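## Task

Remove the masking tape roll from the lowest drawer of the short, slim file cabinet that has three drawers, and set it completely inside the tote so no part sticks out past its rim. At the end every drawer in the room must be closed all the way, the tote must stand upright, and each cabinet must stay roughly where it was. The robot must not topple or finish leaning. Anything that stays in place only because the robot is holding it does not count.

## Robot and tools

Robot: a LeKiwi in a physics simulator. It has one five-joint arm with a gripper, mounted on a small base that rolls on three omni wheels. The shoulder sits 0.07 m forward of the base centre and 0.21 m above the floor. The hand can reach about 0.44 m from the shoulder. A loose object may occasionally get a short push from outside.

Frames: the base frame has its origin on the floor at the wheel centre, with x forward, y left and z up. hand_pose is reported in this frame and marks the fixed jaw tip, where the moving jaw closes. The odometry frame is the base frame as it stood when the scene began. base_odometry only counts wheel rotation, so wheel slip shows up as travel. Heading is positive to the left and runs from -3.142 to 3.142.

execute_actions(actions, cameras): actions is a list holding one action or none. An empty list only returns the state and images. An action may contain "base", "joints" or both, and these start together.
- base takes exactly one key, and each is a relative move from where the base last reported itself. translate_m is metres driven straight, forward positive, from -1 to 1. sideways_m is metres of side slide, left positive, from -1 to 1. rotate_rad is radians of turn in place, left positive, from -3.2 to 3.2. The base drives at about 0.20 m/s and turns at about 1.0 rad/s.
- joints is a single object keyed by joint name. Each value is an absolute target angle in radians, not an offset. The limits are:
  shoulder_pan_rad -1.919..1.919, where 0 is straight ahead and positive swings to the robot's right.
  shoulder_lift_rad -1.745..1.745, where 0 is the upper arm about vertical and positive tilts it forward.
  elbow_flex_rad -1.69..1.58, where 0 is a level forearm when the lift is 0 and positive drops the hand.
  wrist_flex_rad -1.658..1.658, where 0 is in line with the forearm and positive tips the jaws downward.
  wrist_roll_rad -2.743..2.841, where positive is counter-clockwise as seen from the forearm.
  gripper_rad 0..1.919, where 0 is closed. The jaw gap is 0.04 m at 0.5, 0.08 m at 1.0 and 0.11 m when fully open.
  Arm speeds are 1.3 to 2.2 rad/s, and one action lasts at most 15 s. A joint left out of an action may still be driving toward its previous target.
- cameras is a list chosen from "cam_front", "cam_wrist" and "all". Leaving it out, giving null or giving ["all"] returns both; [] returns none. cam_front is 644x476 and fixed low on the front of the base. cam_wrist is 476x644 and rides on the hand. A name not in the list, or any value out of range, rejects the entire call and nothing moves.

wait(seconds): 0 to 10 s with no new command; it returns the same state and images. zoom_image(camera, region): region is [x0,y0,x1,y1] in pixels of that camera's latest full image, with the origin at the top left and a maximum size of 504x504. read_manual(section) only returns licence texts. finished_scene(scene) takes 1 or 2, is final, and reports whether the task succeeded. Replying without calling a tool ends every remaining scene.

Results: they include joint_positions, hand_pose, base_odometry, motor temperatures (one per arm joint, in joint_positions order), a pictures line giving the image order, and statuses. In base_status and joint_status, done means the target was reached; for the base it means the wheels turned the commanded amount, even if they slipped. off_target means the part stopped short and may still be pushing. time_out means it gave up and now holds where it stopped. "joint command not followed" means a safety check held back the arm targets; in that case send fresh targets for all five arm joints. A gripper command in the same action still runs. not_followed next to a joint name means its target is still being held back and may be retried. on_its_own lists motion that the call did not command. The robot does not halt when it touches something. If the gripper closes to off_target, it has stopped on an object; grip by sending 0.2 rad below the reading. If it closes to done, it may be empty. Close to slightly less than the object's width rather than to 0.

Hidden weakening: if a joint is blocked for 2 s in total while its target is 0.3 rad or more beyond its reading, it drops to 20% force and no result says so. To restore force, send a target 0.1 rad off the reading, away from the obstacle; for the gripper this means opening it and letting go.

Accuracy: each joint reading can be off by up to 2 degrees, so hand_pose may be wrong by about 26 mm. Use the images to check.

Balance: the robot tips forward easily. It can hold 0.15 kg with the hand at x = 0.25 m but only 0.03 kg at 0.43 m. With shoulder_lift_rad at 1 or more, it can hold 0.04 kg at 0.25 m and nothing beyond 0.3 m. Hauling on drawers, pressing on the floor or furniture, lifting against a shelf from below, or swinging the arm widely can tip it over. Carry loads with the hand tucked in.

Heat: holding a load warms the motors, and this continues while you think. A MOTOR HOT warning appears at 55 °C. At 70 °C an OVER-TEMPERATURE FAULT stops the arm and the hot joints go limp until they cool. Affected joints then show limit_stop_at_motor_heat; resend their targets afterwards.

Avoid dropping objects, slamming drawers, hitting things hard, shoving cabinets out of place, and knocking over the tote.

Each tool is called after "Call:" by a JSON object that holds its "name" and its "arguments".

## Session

Call:
{"name": "execute_actions", "arguments": {"actions": []}}

Scene clock: 0.00 s.
Motor temperatures (°C, as the motors report them): [24 24 25 24 25]
base_odometry: x=+0.000 y=+0.000 heading=+0.000 (m, m, rad; odometry frame)
base_status: not commanded
joint_positions: shoulder_pan_rad=-0.191 shoulder_lift_rad=-1.530 elbow_flex_rad=-0.254 wrist_flex_rad=+1.387 wrist_roll_rad=-1.529 gripper_rad=+1.920
joint_status: not commanded
hand_pose: x=+0.0985 y=+0.0140 z=+0.4340 quat_wxyz=(+0.828, -0.051, +0.552, +0.082) (m; base frame)
pictures: cam_front, cam_wrist
camera_calibration (this result's frames):
cam_wrist: T_world_to_cam=[[0.21512, -0.975546, -0.0450926, 0.00987053], [-0.142166, 0.0143992, -0.989738, 0.461031], [0.966184, 0.219323, -0.135592, 0.0293976], [0, 0, 0, 1]] pos_world=[0.0350161, -0.00345688, 0.460731]
Images, in order (width x height): cam_front 644x476, cam_wrist 476x644.

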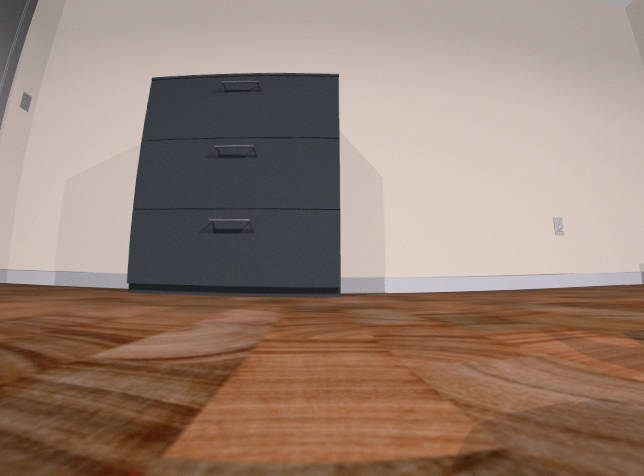

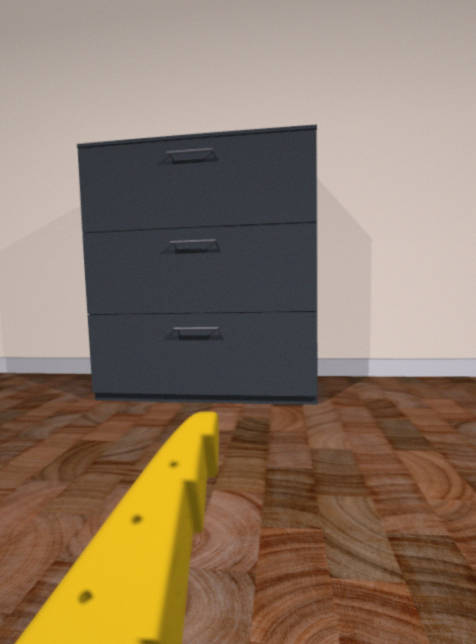

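That's the big dresser. Look around.

Call:
{"name": "execute_actions", "arguments": {"actions": [{"base":{"rotate_rad":-1.5}}], "cameras": ["cam_front"]}}

Call:
{"name": "execute_actions", "arguments": {"actions": [{"base":{"rotate_rad":-1.5}}], "cameras": ["cam_front"]}}

Call:
{"name": "execute_actions", "arguments": {"actions": [{"base":{"rotate_rad":-1.6}}], "cameras": ["cam_front"]}}

Scene clock: 16.17 s.
Motor temperatures (°C, as the motors report them): [24 24 25 24 25]
base_odometry: x=+0.000 y=+0.000 heading=-1.496 (m, m, rad; odometry frame)
base_status: done
joint_positions: shoulder_pan_rad=-0.191 shoulder_lift_rad=-1.530 elbow_flex_rad=-0.254 wrist_flex_rad=+1.387 wrist_roll_rad=-1.529 gripper_rad=+1.920
joint_status: not commanded
hand_pose: x=+0.0985 y=+0.0140 z=+0.4340 quat_wxyz=(+0.828, -0.051, +0.552, +0.082) (m; base frame)
pictures: cam_front
Images, in order (width x height): cam_front 644x476.

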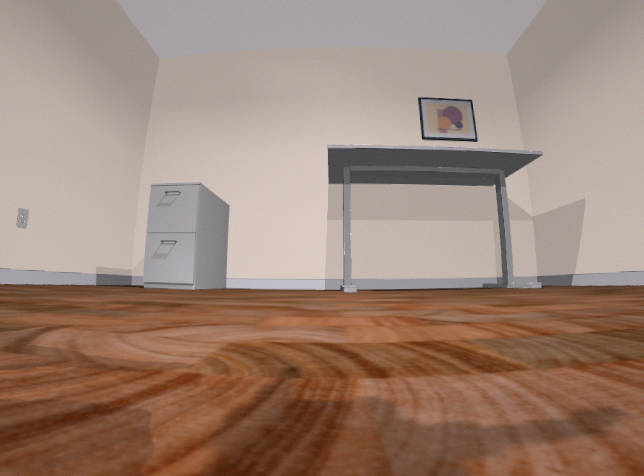

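Scene clock: 18.63 s.
Motor temperatures (°C, as the motors report them): [24 24 25 24 25]
base_odometry: x=+0.000 y=+0.000 heading=-2.992 (m, m, rad; odometry frame)
base_status: done
joint_positions: shoulder_pan_rad=-0.191 shoulder_lift_rad=-1.530 elbow_flex_rad=-0.254 wrist_flex_rad=+1.387 wrist_roll_rad=-1.529 gripper_rad=+1.920
joint_status: not commanded
hand_pose: x=+0.0985 y=+0.0140 z=+0.4340 quat_wxyz=(+0.828, -0.051, +0.552, +0.082) (m; base frame)
pictures: cam_front
Images, in order (width x height): cam_front 644x476.

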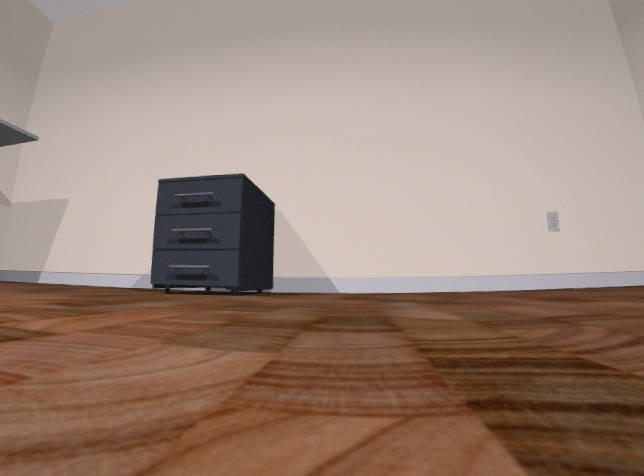

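Scene clock: 21.20 s.
Motor temperatures (°C, as the motors report them): [24 24 25 24 25]
base_odometry: x=+0.000 y=+0.000 heading=+1.695 (m, m, rad; odometry frame)
base_status: done
joint_positions: shoulder_pan_rad=-0.191 shoulder_lift_rad=-1.530 elbow_flex_rad=-0.254 wrist_flex_rad=+1.387 wrist_roll_rad=-1.529 gripper_rad=+1.920
joint_status: not commanded
hand_pose: x=+0.0985 y=+0.0140 z=+0.4340 quat_wxyz=(+0.828, -0.051, +0.552, +0.082) (m; base frame)
pictures: cam_front
Images, in order (width x height): cam_front 644x476.

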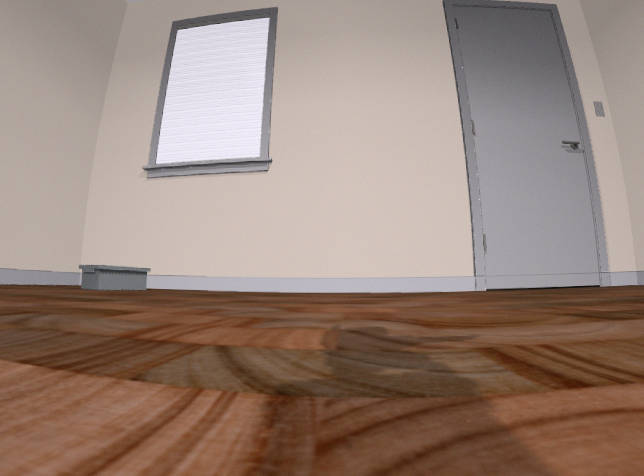

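Call:
{"name": "execute_actions", "arguments": {"actions": [{"base":{"rotate_rad":1.6},"joints":{"shoulder_pan_rad":0,"wrist_roll_rad":0}}], "cameras": []}}

Call:
{"name": "execute_actions", "arguments": {"actions": [{"base":{"sideways_m":0.57}}], "cameras": []}}

Call:
{"name": "execute_actions", "arguments": {"actions": [{"base":{"translate_m":0.75},"joints":{"shoulder_lift_rad":-0.5,"elbow_flex_rad":0.5,"wrist_flex_rad":0.5,"gripper_rad":0.9}}], "cameras": ["cam_front"]}}

Scene clock: 38.53 s.
Motor temperatures (°C, as the motors report them): [24 24 25 24 25]
base_odometry: x=+0.000 y=+0.000 heading=-2.992 (m, m, rad; odometry frame)
base_status: done
joint_positions: shoulder_pan_rad=-0.010 shoulder_lift_rad=-1.530 elbow_flex_rad=-0.254 wrist_flex_rad=+1.387 wrist_roll_rad=-0.006 gripper_rad=+1.920
joint_status: all done
hand_pose: x=+0.1035 y=+0.0004 z=+0.4269 quat_wxyz=(+0.607, -0.383, +0.400, -0.569) (m; base frame)
pictures: none
No camera images: the call's "cameras" was empty. Leave "cameras" out to get every camera's image.

Scene clock: 42.37 s.
Motor temperatures (°C, as the motors report them): [24 24 25 24 25]
base_odometry: x=+0.084 y=-0.563 heading=-2.994 (m, m, rad; odometry frame)
base_status: done
joint_positions: shoulder_pan_rad=-0.010 shoulder_lift_rad=-1.530 elbow_flex_rad=-0.254 wrist_flex_rad=+1.387 wrist_roll_rad=-0.006 gripper_rad=+1.920
joint_status: not commanded
hand_pose: x=+0.1035 y=+0.0004 z=+0.4269 quat_wxyz=(+0.607, -0.383, +0.400, -0.569) (m; base frame)
pictures: none
No camera images: the call's "cameras" was empty. Leave "cameras" out to get every camera's image.

Scene clock: 47.10 s.
Motor temperatures (°C, as the motors report them): [24 24 25 24 25]
base_odometry: x=-0.658 y=-0.673 heading=-2.994 (m, m, rad; odometry frame)
base_status: done
joint_positions: shoulder_pan_rad=-0.010 shoulder_lift_rad=-0.496 elbow_flex_rad=+0.512 wrist_flex_rad=+0.516 wrist_roll_rad=-0.006 gripper_rad=+0.911
joint_status: all done
hand_pose: x=+0.3377 y=+0.0028 z=+0.2362 quat_wxyz=(+0.362, -0.600, +0.627, -0.340) (m; base frame)
pictures: cam_front
Images, in order (width x height): cam_front 644x476.

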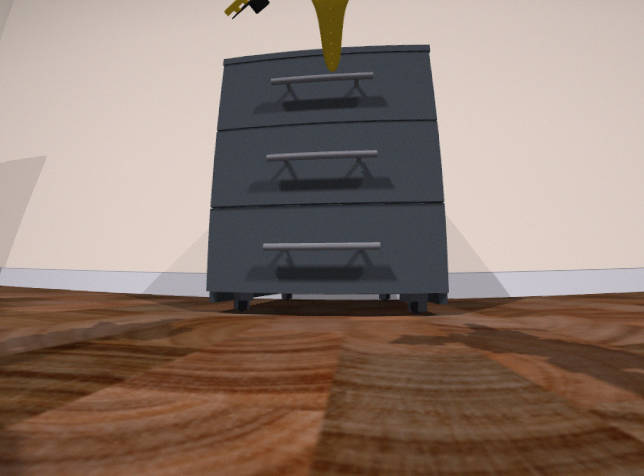

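Call:
{"name": "execute_actions", "arguments": {"actions": [{"base":{"rotate_rad":-0.1},"joints":{"shoulder_lift_rad":0.38,"elbow_flex_rad":1.15,"wrist_flex_rad":-1.15}}], "cameras": []}}

Call:
{"name": "execute_actions", "arguments": {"actions": [{"base":{"sideways_m":0.065}}], "cameras": []}}

Call:
{"name": "execute_actions", "arguments": {"actions": [{"base":{"translate_m":0.24}}]}}

Scene clock: 65.17 s.
Motor temperatures (°C, as the motors report them): [24 24 25 24 25]
base_odometry: x=-0.658 y=-0.673 heading=-3.090 (m, m, rad; odometry frame)
base_status: done
joint_positions: shoulder_pan_rad=-0.010 shoulder_lift_rad=+0.383 elbow_flex_rad=+1.150 wrist_flex_rad=-1.134 wrist_roll_rad=-0.006 gripper_rad=+0.911
joint_status: all done
hand_pose: x=+0.3207 y=+0.0026 z=+0.0988 quat_wxyz=(+0.404, -0.576, +0.602, -0.378) (m; base frame)
pictures: none
No camera images: the call's "cameras" was empty. Leave "cameras" out to get every camera's image.

Scene clock: 66.40 s.
Motor temperatures (°C, as the motors report them): [24 24 25 24 25]
base_odometry: x=-0.654 y=-0.738 heading=-3.092 (m, m, rad; odometry frame)
base_status: done
joint_positions: shoulder_pan_rad=-0.010 shoulder_lift_rad=+0.384 elbow_flex_rad=+1.150 wrist_flex_rad=-1.134 wrist_roll_rad=-0.006 gripper_rad=+0.911
joint_status: not commanded
hand_pose: x=+0.3205 y=+0.0026 z=+0.0984 quat_wxyz=(+0.403, -0.576, +0.602, -0.378) (m; base frame)
pictures: none
No camera images: the call's "cameras" was empty. Leave "cameras" out to get every camera's image.

Scene clock: 68.57 s.
Motor temperatures (°C, as the motors report them): [24 24 25 24 25]
base_odometry: x=-0.894 y=-0.750 heading=-3.092 (m, m, rad; odometry frame)
base_status: done
joint_positions: shoulder_pan_rad=-0.010 shoulder_lift_rad=+0.384 elbow_flex_rad=+1.150 wrist_flex_rad=-1.134 wrist_roll_rad=-0.006 gripper_rad=+0.911
joint_status: not commanded
hand_pose: x=+0.3205 y=+0.0026 z=+0.0984 quat_wxyz=(+0.403, -0.576, +0.602, -0.378) (m; base frame)
pictures: cam_front, cam_wrist
camera_calibration (this result's frames):
cam_wrist: T_world_to_cam=[[0.393966, -0.0949948, 0.914203, -0.218144], [-0.491659, -0.862159, 0.122288, 0.165433], [0.776571, -0.497653, -0.386366, -0.14081], [0, 0, 0, 1]] pos_world=[0.276626, 0.0518325, 0.124793]
Images, in order (width x height): cam_front 644x476, cam_wrist 476x644.

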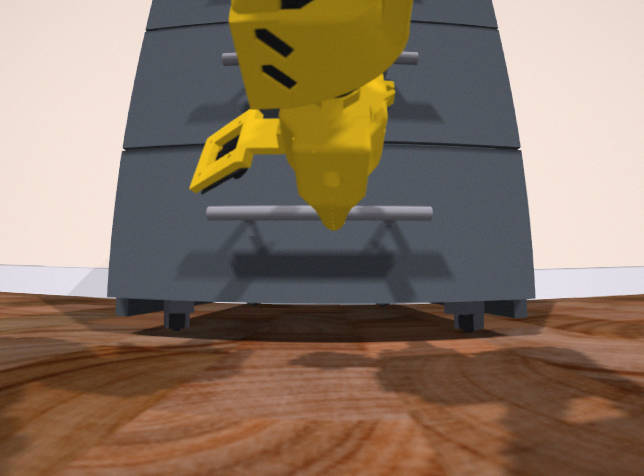

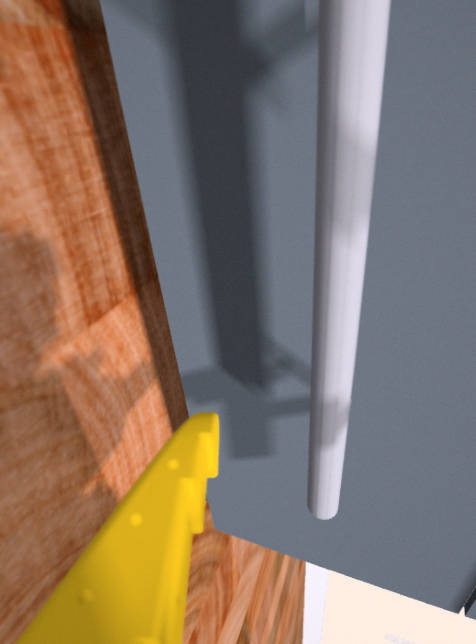

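Call:
{"name": "execute_actions", "arguments": {"actions": [{"base":{"translate_m":0.065}}], "cameras": []}}

Call:
{"name": "execute_actions", "arguments": {"actions": [{"joints":{"gripper_rad":0.05}}]}}

Scene clock: 81.20 s.
Motor temperatures (°C, as the motors report them): [24 24 25 24 25]
base_odometry: x=-0.958 y=-0.753 heading=-3.092 (m, m, rad; odometry frame)
base_status: done
joint_positions: shoulder_pan_rad=-0.009 shoulder_lift_rad=+0.386 elbow_flex_rad=+1.168 wrist_flex_rad=-1.147 wrist_roll_rad=-0.004 gripper_rad=+0.911
joint_status: not commanded
hand_pose: x=+0.3174 y=+0.0022 z=+0.0970 quat_wxyz=(+0.400, -0.578, +0.604, -0.376) (m; base frame)
pictures: none
No camera images: the call's "cameras" was empty. Leave "cameras" out to get every camera's image.

Scene clock: 82.27 s.
Motor temperatures (°C, as the motors report them): [24 24 25 24 25]
base_odometry: x=-0.958 y=-0.753 heading=-3.092 (m, m, rad; odometry frame)
base_status: not commanded
joint_positions: shoulder_pan_rad=-0.009 shoulder_lift_rad=+0.380 elbow_flex_rad=+1.147 wrist_flex_rad=-1.150 wrist_roll_rad=-0.004 gripper_rad=+0.071
joint_status: gripper_rad off_target (ended at +0.071, target +0.050)
hand_pose: x=+0.3227 y=+0.0022 z=+0.1022 quat_wxyz=(+0.410, -0.572, +0.597, -0.385) (m; base frame)
pictures: cam_front, cam_wrist
camera_calibration (this result's frames):
cam_wrist: T_world_to_cam=[[0.372725, -0.0942543, 0.923143, -0.216519], [-0.495177, -0.861547, 0.111966, 0.1679], [0.784778, -0.498851, -0.367793, -0.14578], [0, 0, 0, 1]] pos_world=[0.278248, 0.0515234, 0.127462]
Images, in order (width x height): cam_front 644x476, cam_wrist 476x644.

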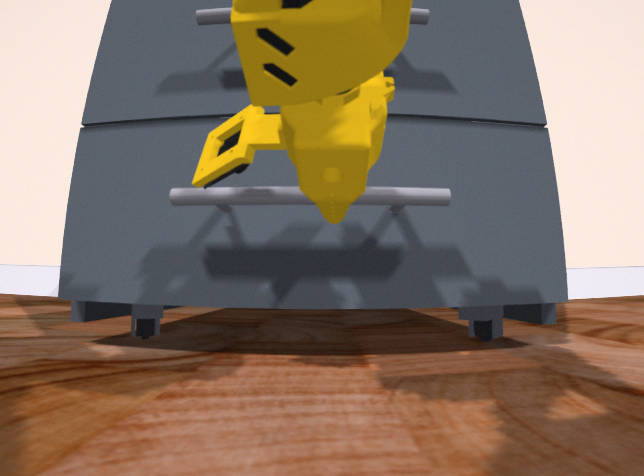

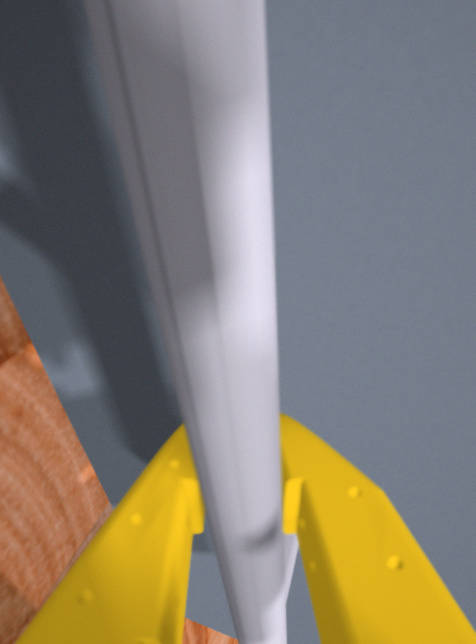

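Call:
{"name": "execute_actions", "arguments": {"actions": [{"base":{"translate_m":-0.26},"joints":{"gripper_rad":0.0}}], "cameras": ["cam_front"]}}

Call:
{"name": "execute_actions", "arguments": {"actions": [{"joints":{"gripper_rad":0.9}}], "cameras": []}}

Call:
{"name": "execute_actions", "arguments": {"actions": [{"base":{"translate_m":-0.12}}], "cameras": []}}

Call:
{"name": "execute_actions", "arguments": {"actions": [{"joints":{"shoulder_lift_rad":0.0,"elbow_flex_rad":-0.5,"wrist_flex_rad":-0.6,"wrist_roll_rad":-1.53}}], "cameras": []}}

Call:
{"name": "execute_actions", "arguments": {"actions": [{"joints":{"shoulder_lift_rad":0.1,"wrist_flex_rad":1.4},"base":{"translate_m":0.16}}]}}

Scene clock: 97.00 s.
Motor temperatures (°C, as the motors report them): [24 24 25 24 25]
base_odometry: x=-0.699 y=-0.740 heading=-3.090 (m, m, rad; odometry frame)
base_status: done
joint_positions: shoulder_pan_rad=-0.009 shoulder_lift_rad=+0.380 elbow_flex_rad=+1.142 wrist_flex_rad=-1.154 wrist_roll_rad=-0.001 gripper_rad=+0.051
joint_status: gripper_rad off_target (ended at +0.051, target +0.000)
hand_pose: x=+0.3239 y=+0.0022 z=+0.1036 quat_wxyz=(+0.412, -0.571, +0.595, -0.388) (m; base frame)
pictures: cam_front
Images, in order (width x height): cam_front 644x476.

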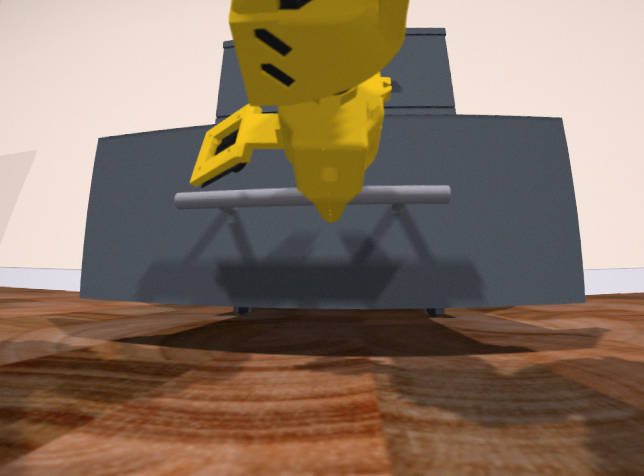

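Scene clock: 98.00 s.
Motor temperatures (°C, as the motors report them): [24 24 25 24 25]
base_odometry: x=-0.699 y=-0.740 heading=-3.090 (m, m, rad; odometry frame)
base_status: not commanded
joint_positions: shoulder_pan_rad=-0.009 shoulder_lift_rad=+0.398 elbow_flex_rad=+1.165 wrist_flex_rad=-1.150 wrist_roll_rad=-0.001 gripper_rad=+0.887
joint_status: all done
hand_pose: x=+0.3169 y=+0.0021 z=+0.0953 quat_wxyz=(+0.398, -0.580, +0.604, -0.375) (m; base frame)
pictures: none
No camera images: the call's "cameras" was empty. Leave "cameras" out to get every camera's image.

Scene clock: 99.57 s.
Motor temperatures (°C, as the motors report them): [24 24 25 24 25]
base_odometry: x=-0.579 y=-0.734 heading=-3.090 (m, m, rad; odometry frame)
base_status: done
joint_positions: shoulder_pan_rad=-0.009 shoulder_lift_rad=+0.398 elbow_flex_rad=+1.165 wrist_flex_rad=-1.150 wrist_roll_rad=-0.001 gripper_rad=+0.888
joint_status: not commanded
hand_pose: x=+0.3169 y=+0.0021 z=+0.0953 quat_wxyz=(+0.398, -0.580, +0.604, -0.375) (m; base frame)
pictures: none
No camera images: the call's "cameras" was empty. Leave "cameras" out to get every camera's image.

Scene clock: 101.43 s.
Motor temperatures (°C, as the motors report them): [24 24 25 24 25]
base_odometry: x=-0.579 y=-0.734 heading=-3.090 (m, m, rad; odometry frame)
base_status: not commanded
joint_positions: shoulder_pan_rad=-0.009 shoulder_lift_rad=+0.034 elbow_flex_rad=-0.469 wrist_flex_rad=-0.604 wrist_roll_rad=-1.524 gripper_rad=+0.888
joint_status: all done
hand_pose: x=+0.3311 y=+0.0100 z=+0.5201 quat_wxyz=(+0.965, -0.001, +0.263, +0.005) (m; base frame)
pictures: none
No camera images: the call's "cameras" was empty. Leave "cameras" out to get every camera's image.

Scene clock: 103.40 s.
Motor temperatures (°C, as the motors report them): [24 24 25 24 25]
base_odometry: x=-0.739 y=-0.742 heading=-3.090 (m, m, rad; odometry frame)
base_status: done
joint_positions: shoulder_pan_rad=-0.009 shoulder_lift_rad=+0.114 elbow_flex_rad=-0.473 wrist_flex_rad=+1.394 wrist_roll_rad=-1.524 gripper_rad=+0.888
joint_status: all done
hand_pose: x=+0.3443 y=+0.0101 z=+0.2317 quat_wxyz=(+0.265, -0.003, +0.964, +0.001) (m; base frame)
pictures: cam_front, cam_wrist
camera_calibration (this result's frames):
cam_wrist: T_world_to_cam=[[-0.0284957, -0.999158, -0.0295219, 0.0246209], [-0.999589, 0.0285758, -0.00229411, 0.36202], [0.00313578, 0.0294444, -0.999562, 0.298981], [0, 0, 0, 1]] pos_world=[0.361636, 0.00545187, 0.300407]
Images, in order (width x height): cam_front 644x476, cam_wrist 476x644.

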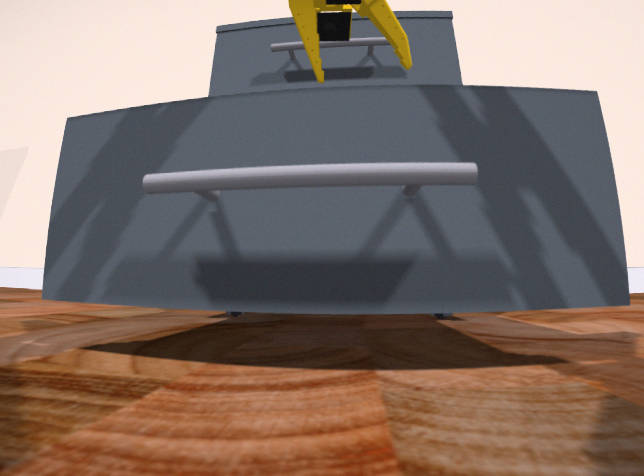

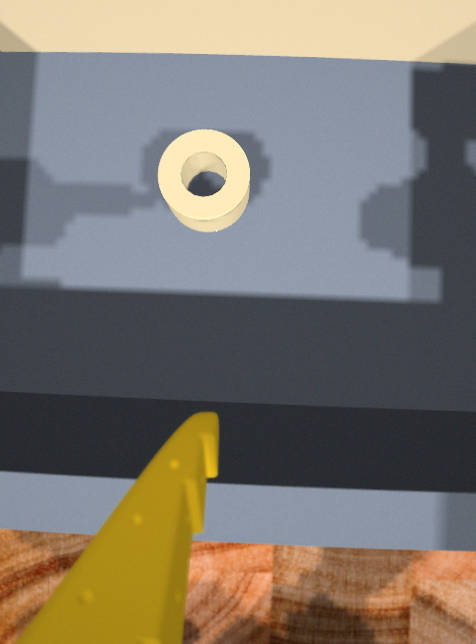

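Call:
{"name": "execute_actions", "arguments": {"actions": [{"joints":{"shoulder_pan_rad":-0.26,"shoulder_lift_rad":0.0,"elbow_flex_rad":-0.6,"wrist_flex_rad":1.6,"gripper_rad":1.1}}], "cameras": []}}

Call:
{"name": "execute_actions", "arguments": {"actions": [{"base":{"translate_m":0.14}}], "cameras": []}}

Call:
{"name": "execute_actions", "arguments": {"actions": [{"joints":{"shoulder_lift_rad":0.35,"elbow_flex_rad":-0.18,"wrist_flex_rad":1.38}}]}}

Scene clock: 126.60 s.
Motor temperatures (°C, as the motors report them): [24 24 25 24 25]
base_odometry: x=-0.739 y=-0.742 heading=-3.090 (m, m, rad; odometry frame)
base_status: not commanded
joint_positions: shoulder_pan_rad=-0.249 shoulder_lift_rad=+0.041 elbow_flex_rad=-0.568 wrist_flex_rad=+1.594 wrist_roll_rad=-1.524 gripper_rad=+1.088
joint_status: all done
hand_pose: x=+0.3114 y=+0.0702 z=+0.2520 quat_wxyz=(+0.247, -0.119, +0.961, +0.031) (m; base frame)
pictures: none
No camera images: the call's "cameras" was empty. Leave "cameras" out to get every camera's image.

Scene clock: 128.27 s.
Motor temperatures (°C, as the motors report them): [24 24 25 24 25]
base_odometry: x=-0.878 y=-0.749 heading=-3.090 (m, m, rad; odometry frame)
base_status: done
joint_positions: shoulder_pan_rad=-0.251 shoulder_lift_rad=+0.039 elbow_flex_rad=-0.570 wrist_flex_rad=+1.596 wrist_roll_rad=-1.524 gripper_rad=+1.088
joint_status: not commanded
hand_pose: x=+0.3112 y=+0.0706 z=+0.2525 quat_wxyz=(+0.248, -0.120, +0.961, +0.032) (m; base frame)
pictures: none
No camera images: the call's "cameras" was empty. Leave "cameras" out to get every camera's image.

Scene clock: 129.40 s.
Motor temperatures (°C, as the motors report them): [24 24 25 24 25]
base_odometry: x=-0.878 y=-0.749 heading=-3.090 (m, m, rad; odometry frame)
base_status: not commanded
joint_positions: shoulder_pan_rad=-0.259 shoulder_lift_rad=+0.369 elbow_flex_rad=-0.172 wrist_flex_rad=+1.387 wrist_roll_rad=-1.524 gripper_rad=+1.088
joint_status: all done
hand_pose: x=+0.2856 y=+0.0658 z=+0.1221 quat_wxyz=(-0.006, -0.128, +0.992, -0.001) (m; base frame)
pictures: cam_front, cam_wrist
camera_calibration (this result's frames):
cam_wrist: T_world_to_cam=[[0.210001, -0.977684, -0.00581235, 0.00295547], [-0.834684, -0.182375, 0.519656, 0.204573], [-0.509119, -0.104277, -0.854356, 0.325308], [0, 0, 0, 1]] pos_world=[0.335754, 0.0741206, 0.171638]
Images, in order (width x height): cam_front 644x476, cam_wrist 476x644.

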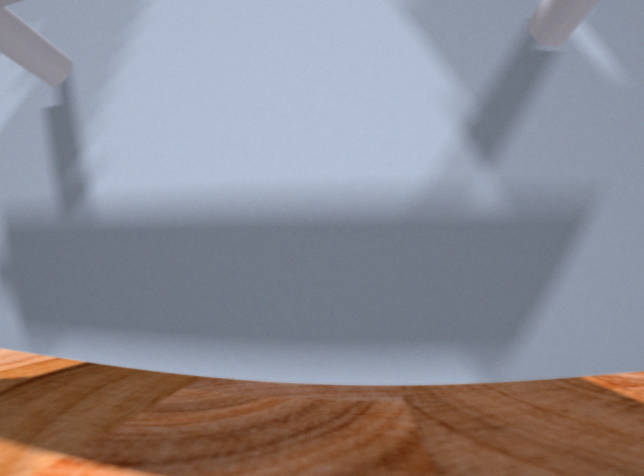

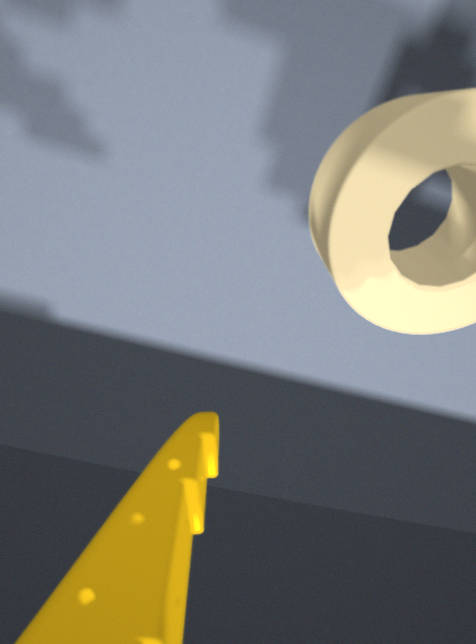

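Call:
{"name": "execute_actions", "arguments": {"actions": [{"joints":{"shoulder_pan_rad":-0.18,"shoulder_lift_rad":0.45,"elbow_flex_rad":-0.14,"wrist_flex_rad":1.12}}], "cameras": ["cam_wrist"]}}

Scene clock: 149.70 s.
Motor temperatures (°C, as the motors report them): [24 24 25 24 25]
base_odometry: x=-0.878 y=-0.749 heading=-3.090 (m, m, rad; odometry frame)
base_status: not commanded
joint_positions: shoulder_pan_rad=-0.190 shoulder_lift_rad=+0.465 elbow_flex_rad=-0.134 wrist_flex_rad=+1.131 wrist_roll_rad=-1.524 gripper_rad=+1.088
joint_status: all done
hand_pose: x=+0.3133 y=+0.0551 z=+0.0983 quat_wxyz=(+0.054, -0.093, +0.994, +0.005) (m; base frame)
pictures: cam_wrist
camera_calibration (this result's frames):
cam_wrist: T_world_to_cam=[[0.143095, -0.989643, -0.0114587, 0.00872998], [-0.900822, -0.13503, 0.412659, 0.266784], [-0.409932, -0.0487272, -0.910813, 0.289477], [0, 0, 0, 1]] pos_world=[0.357742, 0.0587689, 0.153669]
Images, in order (width x height): cam_wrist 476x644.

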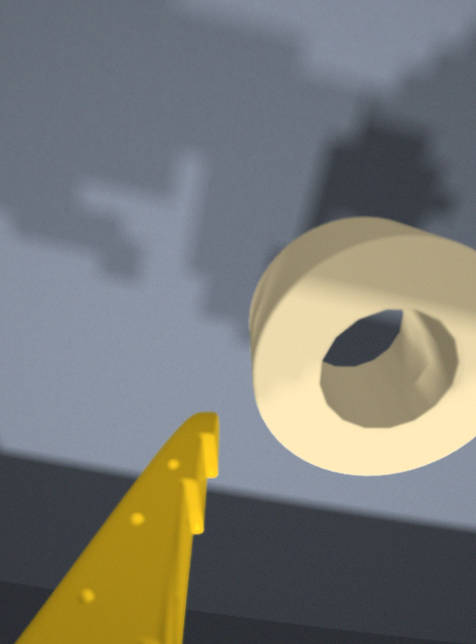

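Call:
{"name": "execute_actions", "arguments": {"actions": [{"joints":{"shoulder_lift_rad":0.6,"elbow_flex_rad":-0.11,"wrist_flex_rad":0.93}}], "cameras": ["cam_wrist"]}}

Scene clock: 159.37 s.
Motor temperatures (°C, as the motors report them): [24 24 25 24 25]
base_odometry: x=-0.878 y=-0.749 heading=-3.090 (m, m, rad; odometry frame)
base_status: not commanded
joint_positions: shoulder_pan_rad=-0.188 shoulder_lift_rad=+0.602 elbow_flex_rad=-0.106 wrist_flex_rad=+0.946 wrist_roll_rad=-1.524 gripper_rad=+1.088
joint_status: all done
hand_pose: x=+0.3199 y=+0.0560 z=+0.0671 quat_wxyz=(+0.065, -0.093, +0.994, +0.006) (m; base frame)
pictures: cam_wrist
camera_calibration (this result's frames):
cam_wrist: T_world_to_cam=[[0.141829, -0.989813, -0.0124441, 0.00875938], [-0.909527, -0.135266, 0.39302, 0.289842], [-0.390699, -0.0444233, -0.919446, 0.257893], [0, 0, 0, 1]] pos_world=[0.363135, 0.0593323, 0.123315]
Images, in order (width x height): cam_wrist 476x644.

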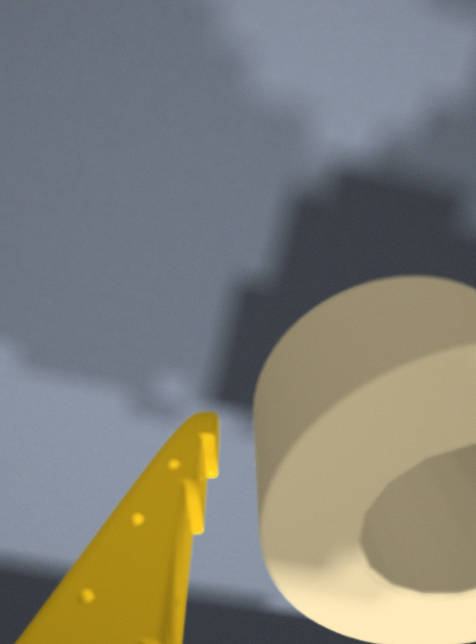

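Looks aligned. Close, easing pan toward it.

Call:
{"name": "execute_actions", "arguments": {"actions": [{"joints":{"gripper_rad":0.45,"shoulder_pan_rad":-0.15}}], "cameras": ["cam_wrist"]}}

Scene clock: 177.03 s.
Motor temperatures (°C, as the motors report them): [24 24 25 24 25]
base_odometry: x=-0.878 y=-0.749 heading=-3.090 (m, m, rad; odometry frame)
base_status: not commanded
joint_positions: shoulder_pan_rad=-0.168 shoulder_lift_rad=+0.602 elbow_flex_rad=-0.106 wrist_flex_rad=+0.939 wrist_roll_rad=-1.524 gripper_rad=+0.737
joint_status: gripper_rad off_target (ended at +0.737, target +0.450); the others done
hand_pose: x=+0.3219 y=+0.0511 z=+0.0672 quat_wxyz=(+0.068, -0.083, +0.994, +0.006) (m; base frame)
pictures: cam_wrist
camera_calibration (this result's frames):
cam_wrist: T_world_to_cam=[[0.12214, -0.992431, -0.0127247, 0.0101236], [-0.914403, -0.117503, 0.387375, 0.292016], [-0.385938, -0.0356783, -0.921834, 0.256768], [0, 0, 0, 1]] pos_world=[0.364881, 0.053521, 0.123707]
Images, in order (width x height): cam_wrist 476x644.

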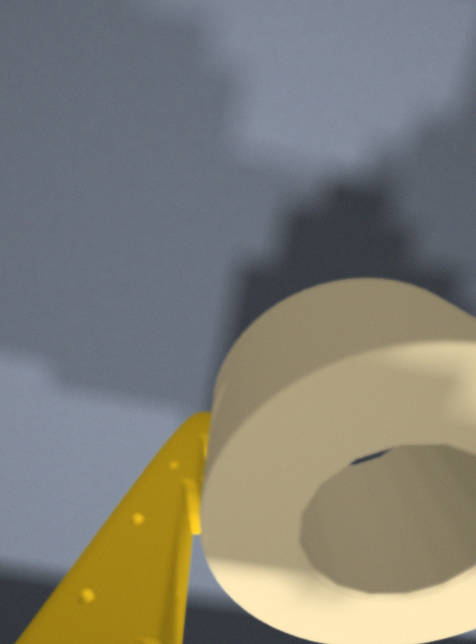

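Call:
{"name": "execute_actions", "arguments": {"actions": [{"joints":{"gripper_rad":0.53,"shoulder_lift_rad":0.25,"elbow_flex_rad":-0.2,"wrist_flex_rad":1.4}}], "cameras": []}}

Call:
{"name": "execute_actions", "arguments": {"actions": [{"joints":{"shoulder_lift_rad":-0.05,"elbow_flex_rad":-0.55,"wrist_flex_rad":1.6}}], "cameras": ["cam_wrist"]}}

Scene clock: 185.33 s.
Motor temperatures (°C, as the motors report them): [24 24 25 24 25]
base_odometry: x=-0.878 y=-0.749 heading=-3.090 (m, m, rad; odometry frame)
base_status: not commanded
joint_positions: shoulder_pan_rad=-0.160 shoulder_lift_rad=+0.301 elbow_flex_rad=-0.168 wrist_flex_rad=+1.392 wrist_roll_rad=-1.524 gripper_rad=+0.730
joint_status: gripper_rad off_target (ended at +0.730, target +0.530); the others done
hand_pose: x=+0.2948 y=+0.0447 z=+0.1349 quat_wxyz=(+0.023, -0.079, +0.997, +0.002) (m; base frame)
pictures: none
No camera images: the call's "cameras" was empty. Leave "cameras" out to get every camera's image.

Scene clock: 186.17 s.
Motor temperatures (°C, as the motors report them): [24 24 25 24 25]
base_odometry: x=-0.878 y=-0.749 heading=-3.090 (m, m, rad; odometry frame)
base_status: not commanded
joint_positions: shoulder_pan_rad=-0.160 shoulder_lift_rad=-0.010 elbow_flex_rad=-0.516 wrist_flex_rad=+1.596 wrist_roll_rad=-1.524 gripper_rad=+0.730
joint_status: all done
hand_pose: x=+0.3108 y=+0.0473 z=+0.2531 quat_wxyz=(+0.247, -0.077, +0.966, +0.020) (m; base frame)
pictures: cam_wrist
camera_calibration (this result's frames):
cam_wrist: T_world_to_cam=[[0.121981, -0.992132, -0.0281946, 0.0140061], [-0.991873, -0.122886, 0.0329571, 0.323383], [-0.0361625, 0.0239453, -0.999059, 0.331714], [0, 0, 0, 1]] pos_world=[0.331042, 0.045692, 0.321139]
Images, in order (width x height): cam_wrist 476x644.

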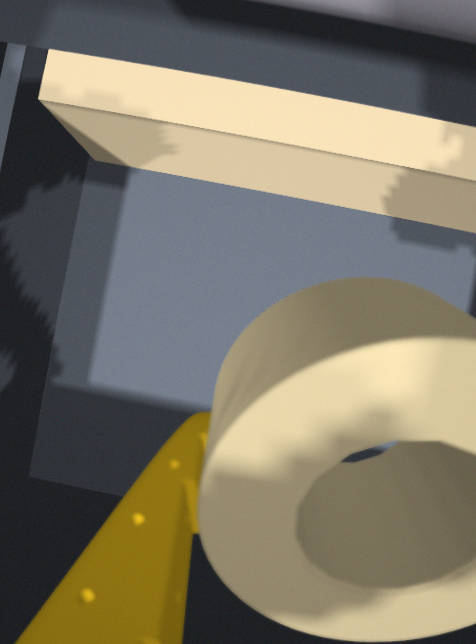

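Call:
{"name": "execute_actions", "arguments": {"actions": [{"base":{"translate_m":-0.24}}], "cameras": []}}

Call:
{"name": "execute_actions", "arguments": {"actions": [{"base":{"rotate_rad":-0.08},"joints":{"shoulder_pan_rad":0.0,"shoulder_lift_rad":0.38,"elbow_flex_rad":1.15,"wrist_flex_rad":-1.2}}]}}

Scene clock: 197.67 s.
Motor temperatures (°C, as the motors report them): [24 24 25 24 25]
base_odometry: x=-0.639 y=-0.737 heading=-3.090 (m, m, rad; odometry frame)
base_status: done
joint_positions: shoulder_pan_rad=-0.160 shoulder_lift_rad=-0.010 elbow_flex_rad=-0.516 wrist_flex_rad=+1.596 wrist_roll_rad=-1.524 gripper_rad=+0.730
joint_status: not commanded
hand_pose: x=+0.3108 y=+0.0473 z=+0.2531 quat_wxyz=(+0.247, -0.077, +0.966, +0.020) (m; base frame)
pictures: none
No camera images: the call's "cameras" was empty. Leave "cameras" out to get every camera's image.

Scene clock: 200.13 s.
Motor temperatures (°C, as the motors report them): [24 24 25 24 25]
base_odometry: x=-0.639 y=-0.737 heading=+3.116 (m, m, rad; odometry frame)
base_status: done
joint_positions: shoulder_pan_rad=-0.007 shoulder_lift_rad=+0.386 elbow_flex_rad=+1.164 wrist_flex_rad=-1.180 wrist_roll_rad=-1.524 gripper_rad=+0.713
joint_status: all done
hand_pose: x=+0.3234 y=+0.0095 z=+0.1098 quat_wxyz=(+0.565, -0.002, +0.825, +0.003) (m; base frame)
pictures: cam_front, cam_wrist
camera_calibration (this result's frames):
cam_wrist: T_world_to_cam=[[-0.00387101, -0.998928, -0.0461363, 0.0137147], [-0.784736, 0.0316311, -0.619023, 0.339108], [0.619818, 0.0338086, -0.784017, -0.0458828], [0, 0, 0, 1]] pos_world=[0.294602, 0.00452489, 0.174575]
Images, in order (width x height): cam_front 644x476, cam_wrist 476x644.

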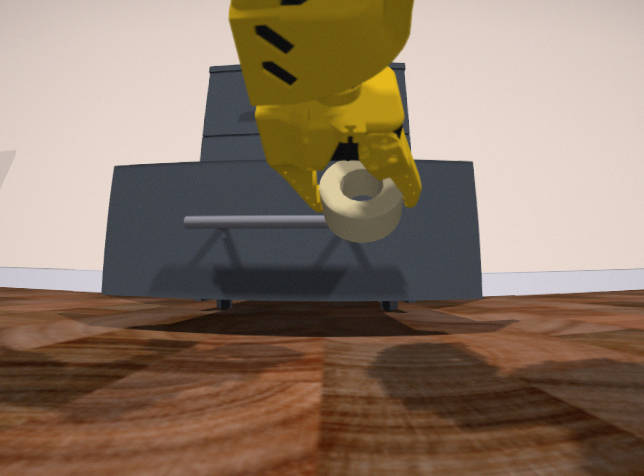

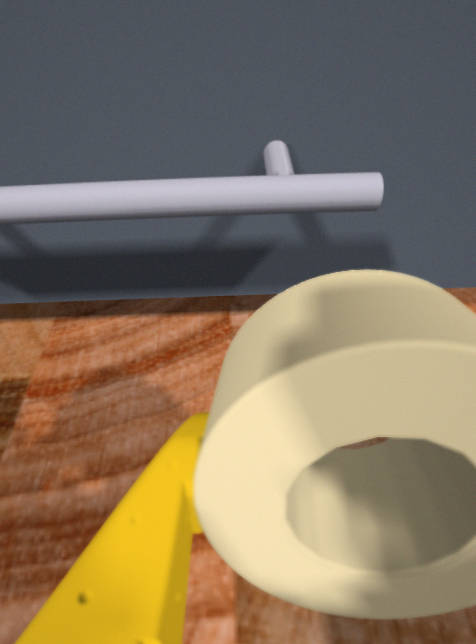

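Call:
{"name": "execute_actions", "arguments": {"actions": [{"base":{"sideways_m":0.05}}], "cameras": []}}

Call:
{"name": "execute_actions", "arguments": {"actions": [{"base":{"translate_m":0.24}}]}}

Scene clock: 209.97 s.
Motor temperatures (°C, as the motors report them): [24 24 25 24 25]
base_odometry: x=-0.640 y=-0.786 heading=+3.114 (m, m, rad; odometry frame)
base_status: done
joint_positions: shoulder_pan_rad=-0.007 shoulder_lift_rad=+0.387 elbow_flex_rad=+1.164 wrist_flex_rad=-1.180 wrist_roll_rad=-1.524 gripper_rad=+0.713
joint_status: not commanded
hand_pose: x=+0.3232 y=+0.0095 z=+0.1095 quat_wxyz=(+0.565, -0.002, +0.825, +0.003) (m; base frame)
pictures: none
No camera images: the call's "cameras" was empty. Leave "cameras" out to get every camera's image.

Scene clock: 212.13 s.
Motor temperatures (°C, as the motors report them): [24 24 25 24 25]
base_odometry: x=-0.879 y=-0.780 heading=+3.114 (m, m, rad; odometry frame)
base_status: done
joint_positions: shoulder_pan_rad=-0.007 shoulder_lift_rad=+0.392 elbow_flex_rad=+1.170 wrist_flex_rad=-1.191 wrist_roll_rad=-1.524 gripper_rad=+0.713
joint_status: not commanded
hand_pose: x=+0.3222 y=+0.0095 z=+0.1091 quat_wxyz=(+0.565, -0.002, +0.825, +0.003) (m; base frame)
pictures: cam_front, cam_wrist
camera_calibration (this result's frames):
cam_wrist: T_world_to_cam=[[-0.00394177, -0.998928, -0.0461194, 0.0136888], [-0.785685, 0.0316243, -0.617818, 0.337907], [0.618615, 0.0338, -0.784967, -0.0452459], [0, 0, 0, 1]] pos_world=[0.293532, 0.00451731, 0.17388]
Images, in order (width x height): cam_front 644x476, cam_wrist 476x644.

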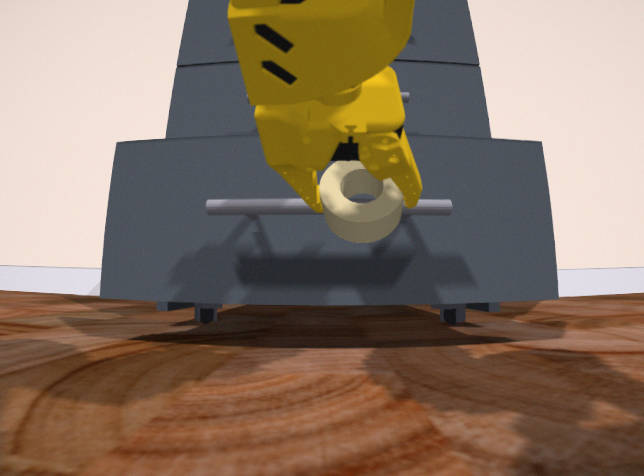

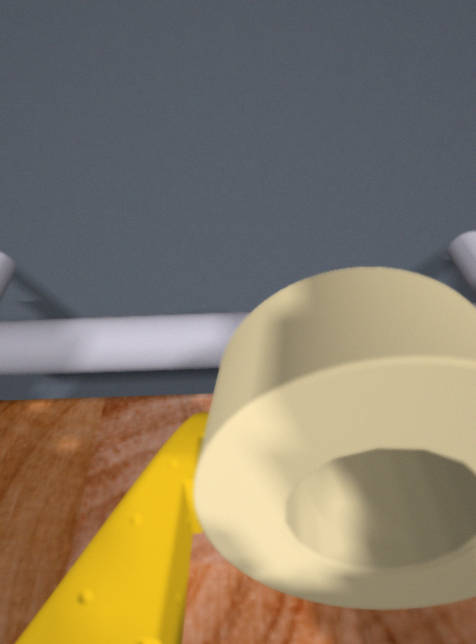

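Call:
{"name": "execute_actions", "arguments": {"actions": [{"base":{"translate_m":0.065}}], "cameras": ["cam_front"]}}

Scene clock: 230.60 s.
Motor temperatures (°C, as the motors report them): [24 24 25 24 25]
base_odometry: x=-0.944 y=-0.778 heading=+3.114 (m, m, rad; odometry frame)
base_status: done
joint_positions: shoulder_pan_rad=-0.007 shoulder_lift_rad=+0.393 elbow_flex_rad=+1.168 wrist_flex_rad=-1.191 wrist_roll_rad=-1.524 gripper_rad=+0.713
joint_status: not commanded
hand_pose: x=+0.3224 y=+0.0095 z=+0.1090 quat_wxyz=(+0.565, -0.002, +0.825, +0.003) (m; base frame)
pictures: cam_front
Images, in order (width x height): cam_front 644x476.

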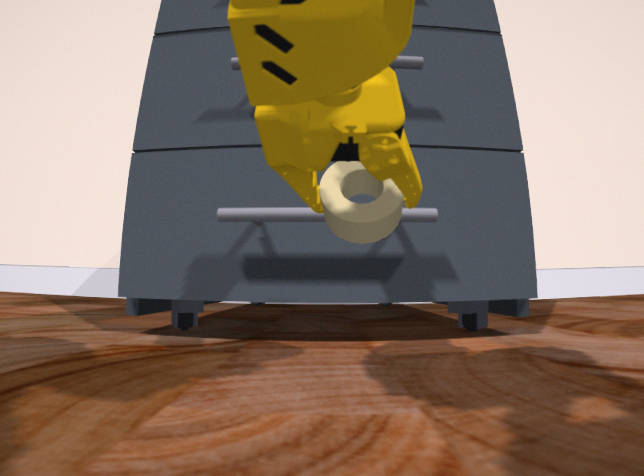

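Call:
{"name": "execute_actions", "arguments": {"actions": [{"base":{"translate_m":-0.12}}], "cameras": []}}

Call:
{"name": "execute_actions", "arguments": {"actions": [{"base":{"rotate_rad":-1.4},"joints":{"shoulder_lift_rad":-0.05,"elbow_flex_rad":-0.3,"wrist_flex_rad":1.3}}], "cameras": ["cam_front"]}}

Call:
{"name": "execute_actions", "arguments": {"actions": [{"base":{"translate_m":1.0}}], "cameras": ["cam_front"]}}

Scene clock: 244.63 s.
Motor temperatures (°C, as the motors report them): [24 24 25 24 25]
base_odometry: x=-0.824 y=-0.781 heading=+3.114 (m, m, rad; odometry frame)
base_status: done
joint_positions: shoulder_pan_rad=-0.007 shoulder_lift_rad=+0.393 elbow_flex_rad=+1.168 wrist_flex_rad=-1.191 wrist_roll_rad=-1.524 gripper_rad=+0.713
joint_status: not commanded
hand_pose: x=+0.3224 y=+0.0095 z=+0.1090 quat_wxyz=(+0.565, -0.002, +0.825, +0.003) (m; base frame)
pictures: none
No camera images: the call's "cameras" was empty. Leave "cameras" out to get every camera's image.

Scene clock: 247.00 s.
Motor temperatures (°C, as the motors report them): [24 24 25 24 25]
base_odometry: x=-0.824 y=-0.781 heading=+1.718 (m, m, rad; odometry frame)
base_status: done
joint_positions: shoulder_pan_rad=-0.006 shoulder_lift_rad=-0.005 elbow_flex_rad=-0.260 wrist_flex_rad=+1.297 wrist_roll_rad=-1.524 gripper_rad=+0.713
joint_status: all done
hand_pose: x=+0.3358 y=+0.0092 z=+0.2242 quat_wxyz=(+0.266, -0.002, +0.964, +0.001) (m; base frame)
pictures: cam_front
Images, in order (width x height): cam_front 644x476.

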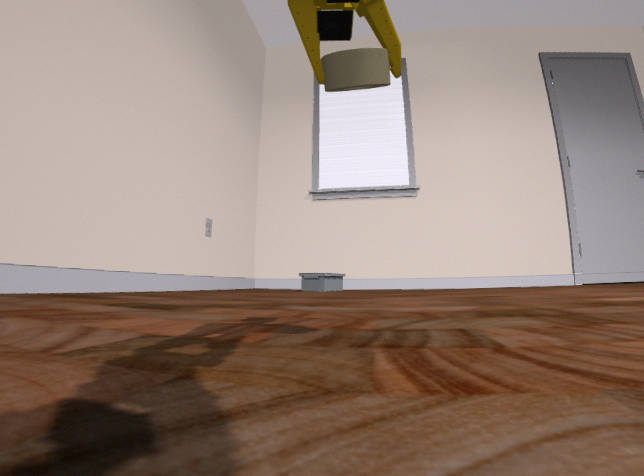

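Scene clock: 252.97 s.
Motor temperatures (°C, as the motors report them): [24 24 25 24 25]
base_odometry: x=-0.971 y=+0.208 heading=+1.718 (m, m, rad; odometry frame)
base_status: done
joint_positions: shoulder_pan_rad=-0.006 shoulder_lift_rad=-0.005 elbow_flex_rad=-0.261 wrist_flex_rad=+1.297 wrist_roll_rad=-1.524 gripper_rad=+0.713
joint_status: not commanded
hand_pose: x=+0.3359 y=+0.0092 z=+0.2245 quat_wxyz=(+0.267, -0.002, +0.964, +0.001) (m; base frame)
pictures: cam_front
Images, in order (width x height): cam_front 644x476.

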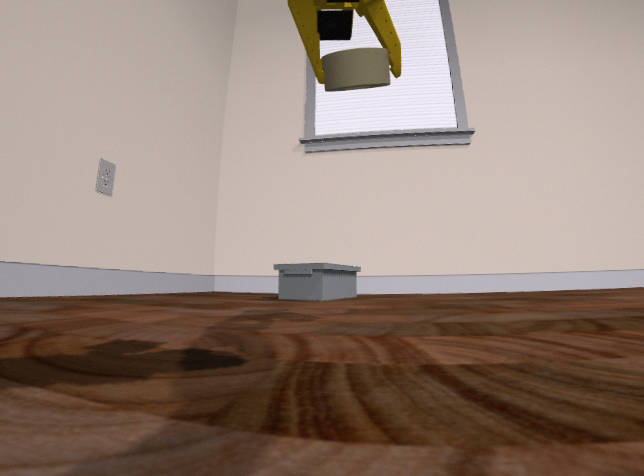

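Call:
{"name": "execute_actions", "arguments": {"actions": [{"base":{"translate_m":0.76}}]}}

Scene clock: 267.00 s.
Motor temperatures (°C, as the motors report them): [24 24 25 24 25]
base_odometry: x=-1.082 y=+0.959 heading=+1.717 (m, m, rad; odometry frame)
base_status: done
joint_positions: shoulder_pan_rad=-0.006 shoulder_lift_rad=-0.005 elbow_flex_rad=-0.261 wrist_flex_rad=+1.297 wrist_roll_rad=-1.524 gripper_rad=+0.713
joint_status: not commanded
hand_pose: x=+0.3359 y=+0.0092 z=+0.2245 quat_wxyz=(+0.267, -0.002, +0.964, +0.001) (m; base frame)
pictures: cam_front, cam_wrist
camera_calibration (this result's frames):
cam_wrist: T_world_to_cam=[[-0.0314247, -0.999065, -0.0296923, 0.0242962], [-0.999475, 0.0316424, -0.00689281, 0.35468], [0.0078259, 0.0294601, -0.999535, 0.290246], [0, 0, 0, 1]] pos_world=[0.352986, 0.00449982, 0.293277]
Images, in order (width x height): cam_front 644x476, cam_wrist 476x644.

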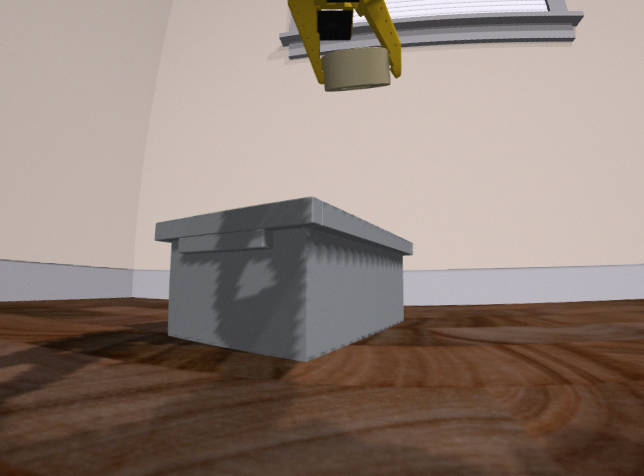

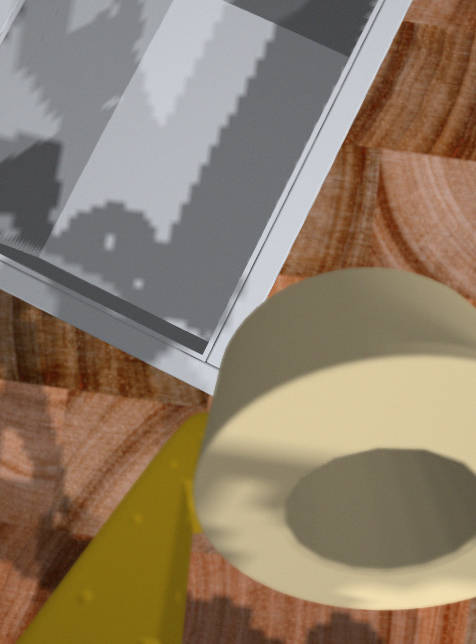

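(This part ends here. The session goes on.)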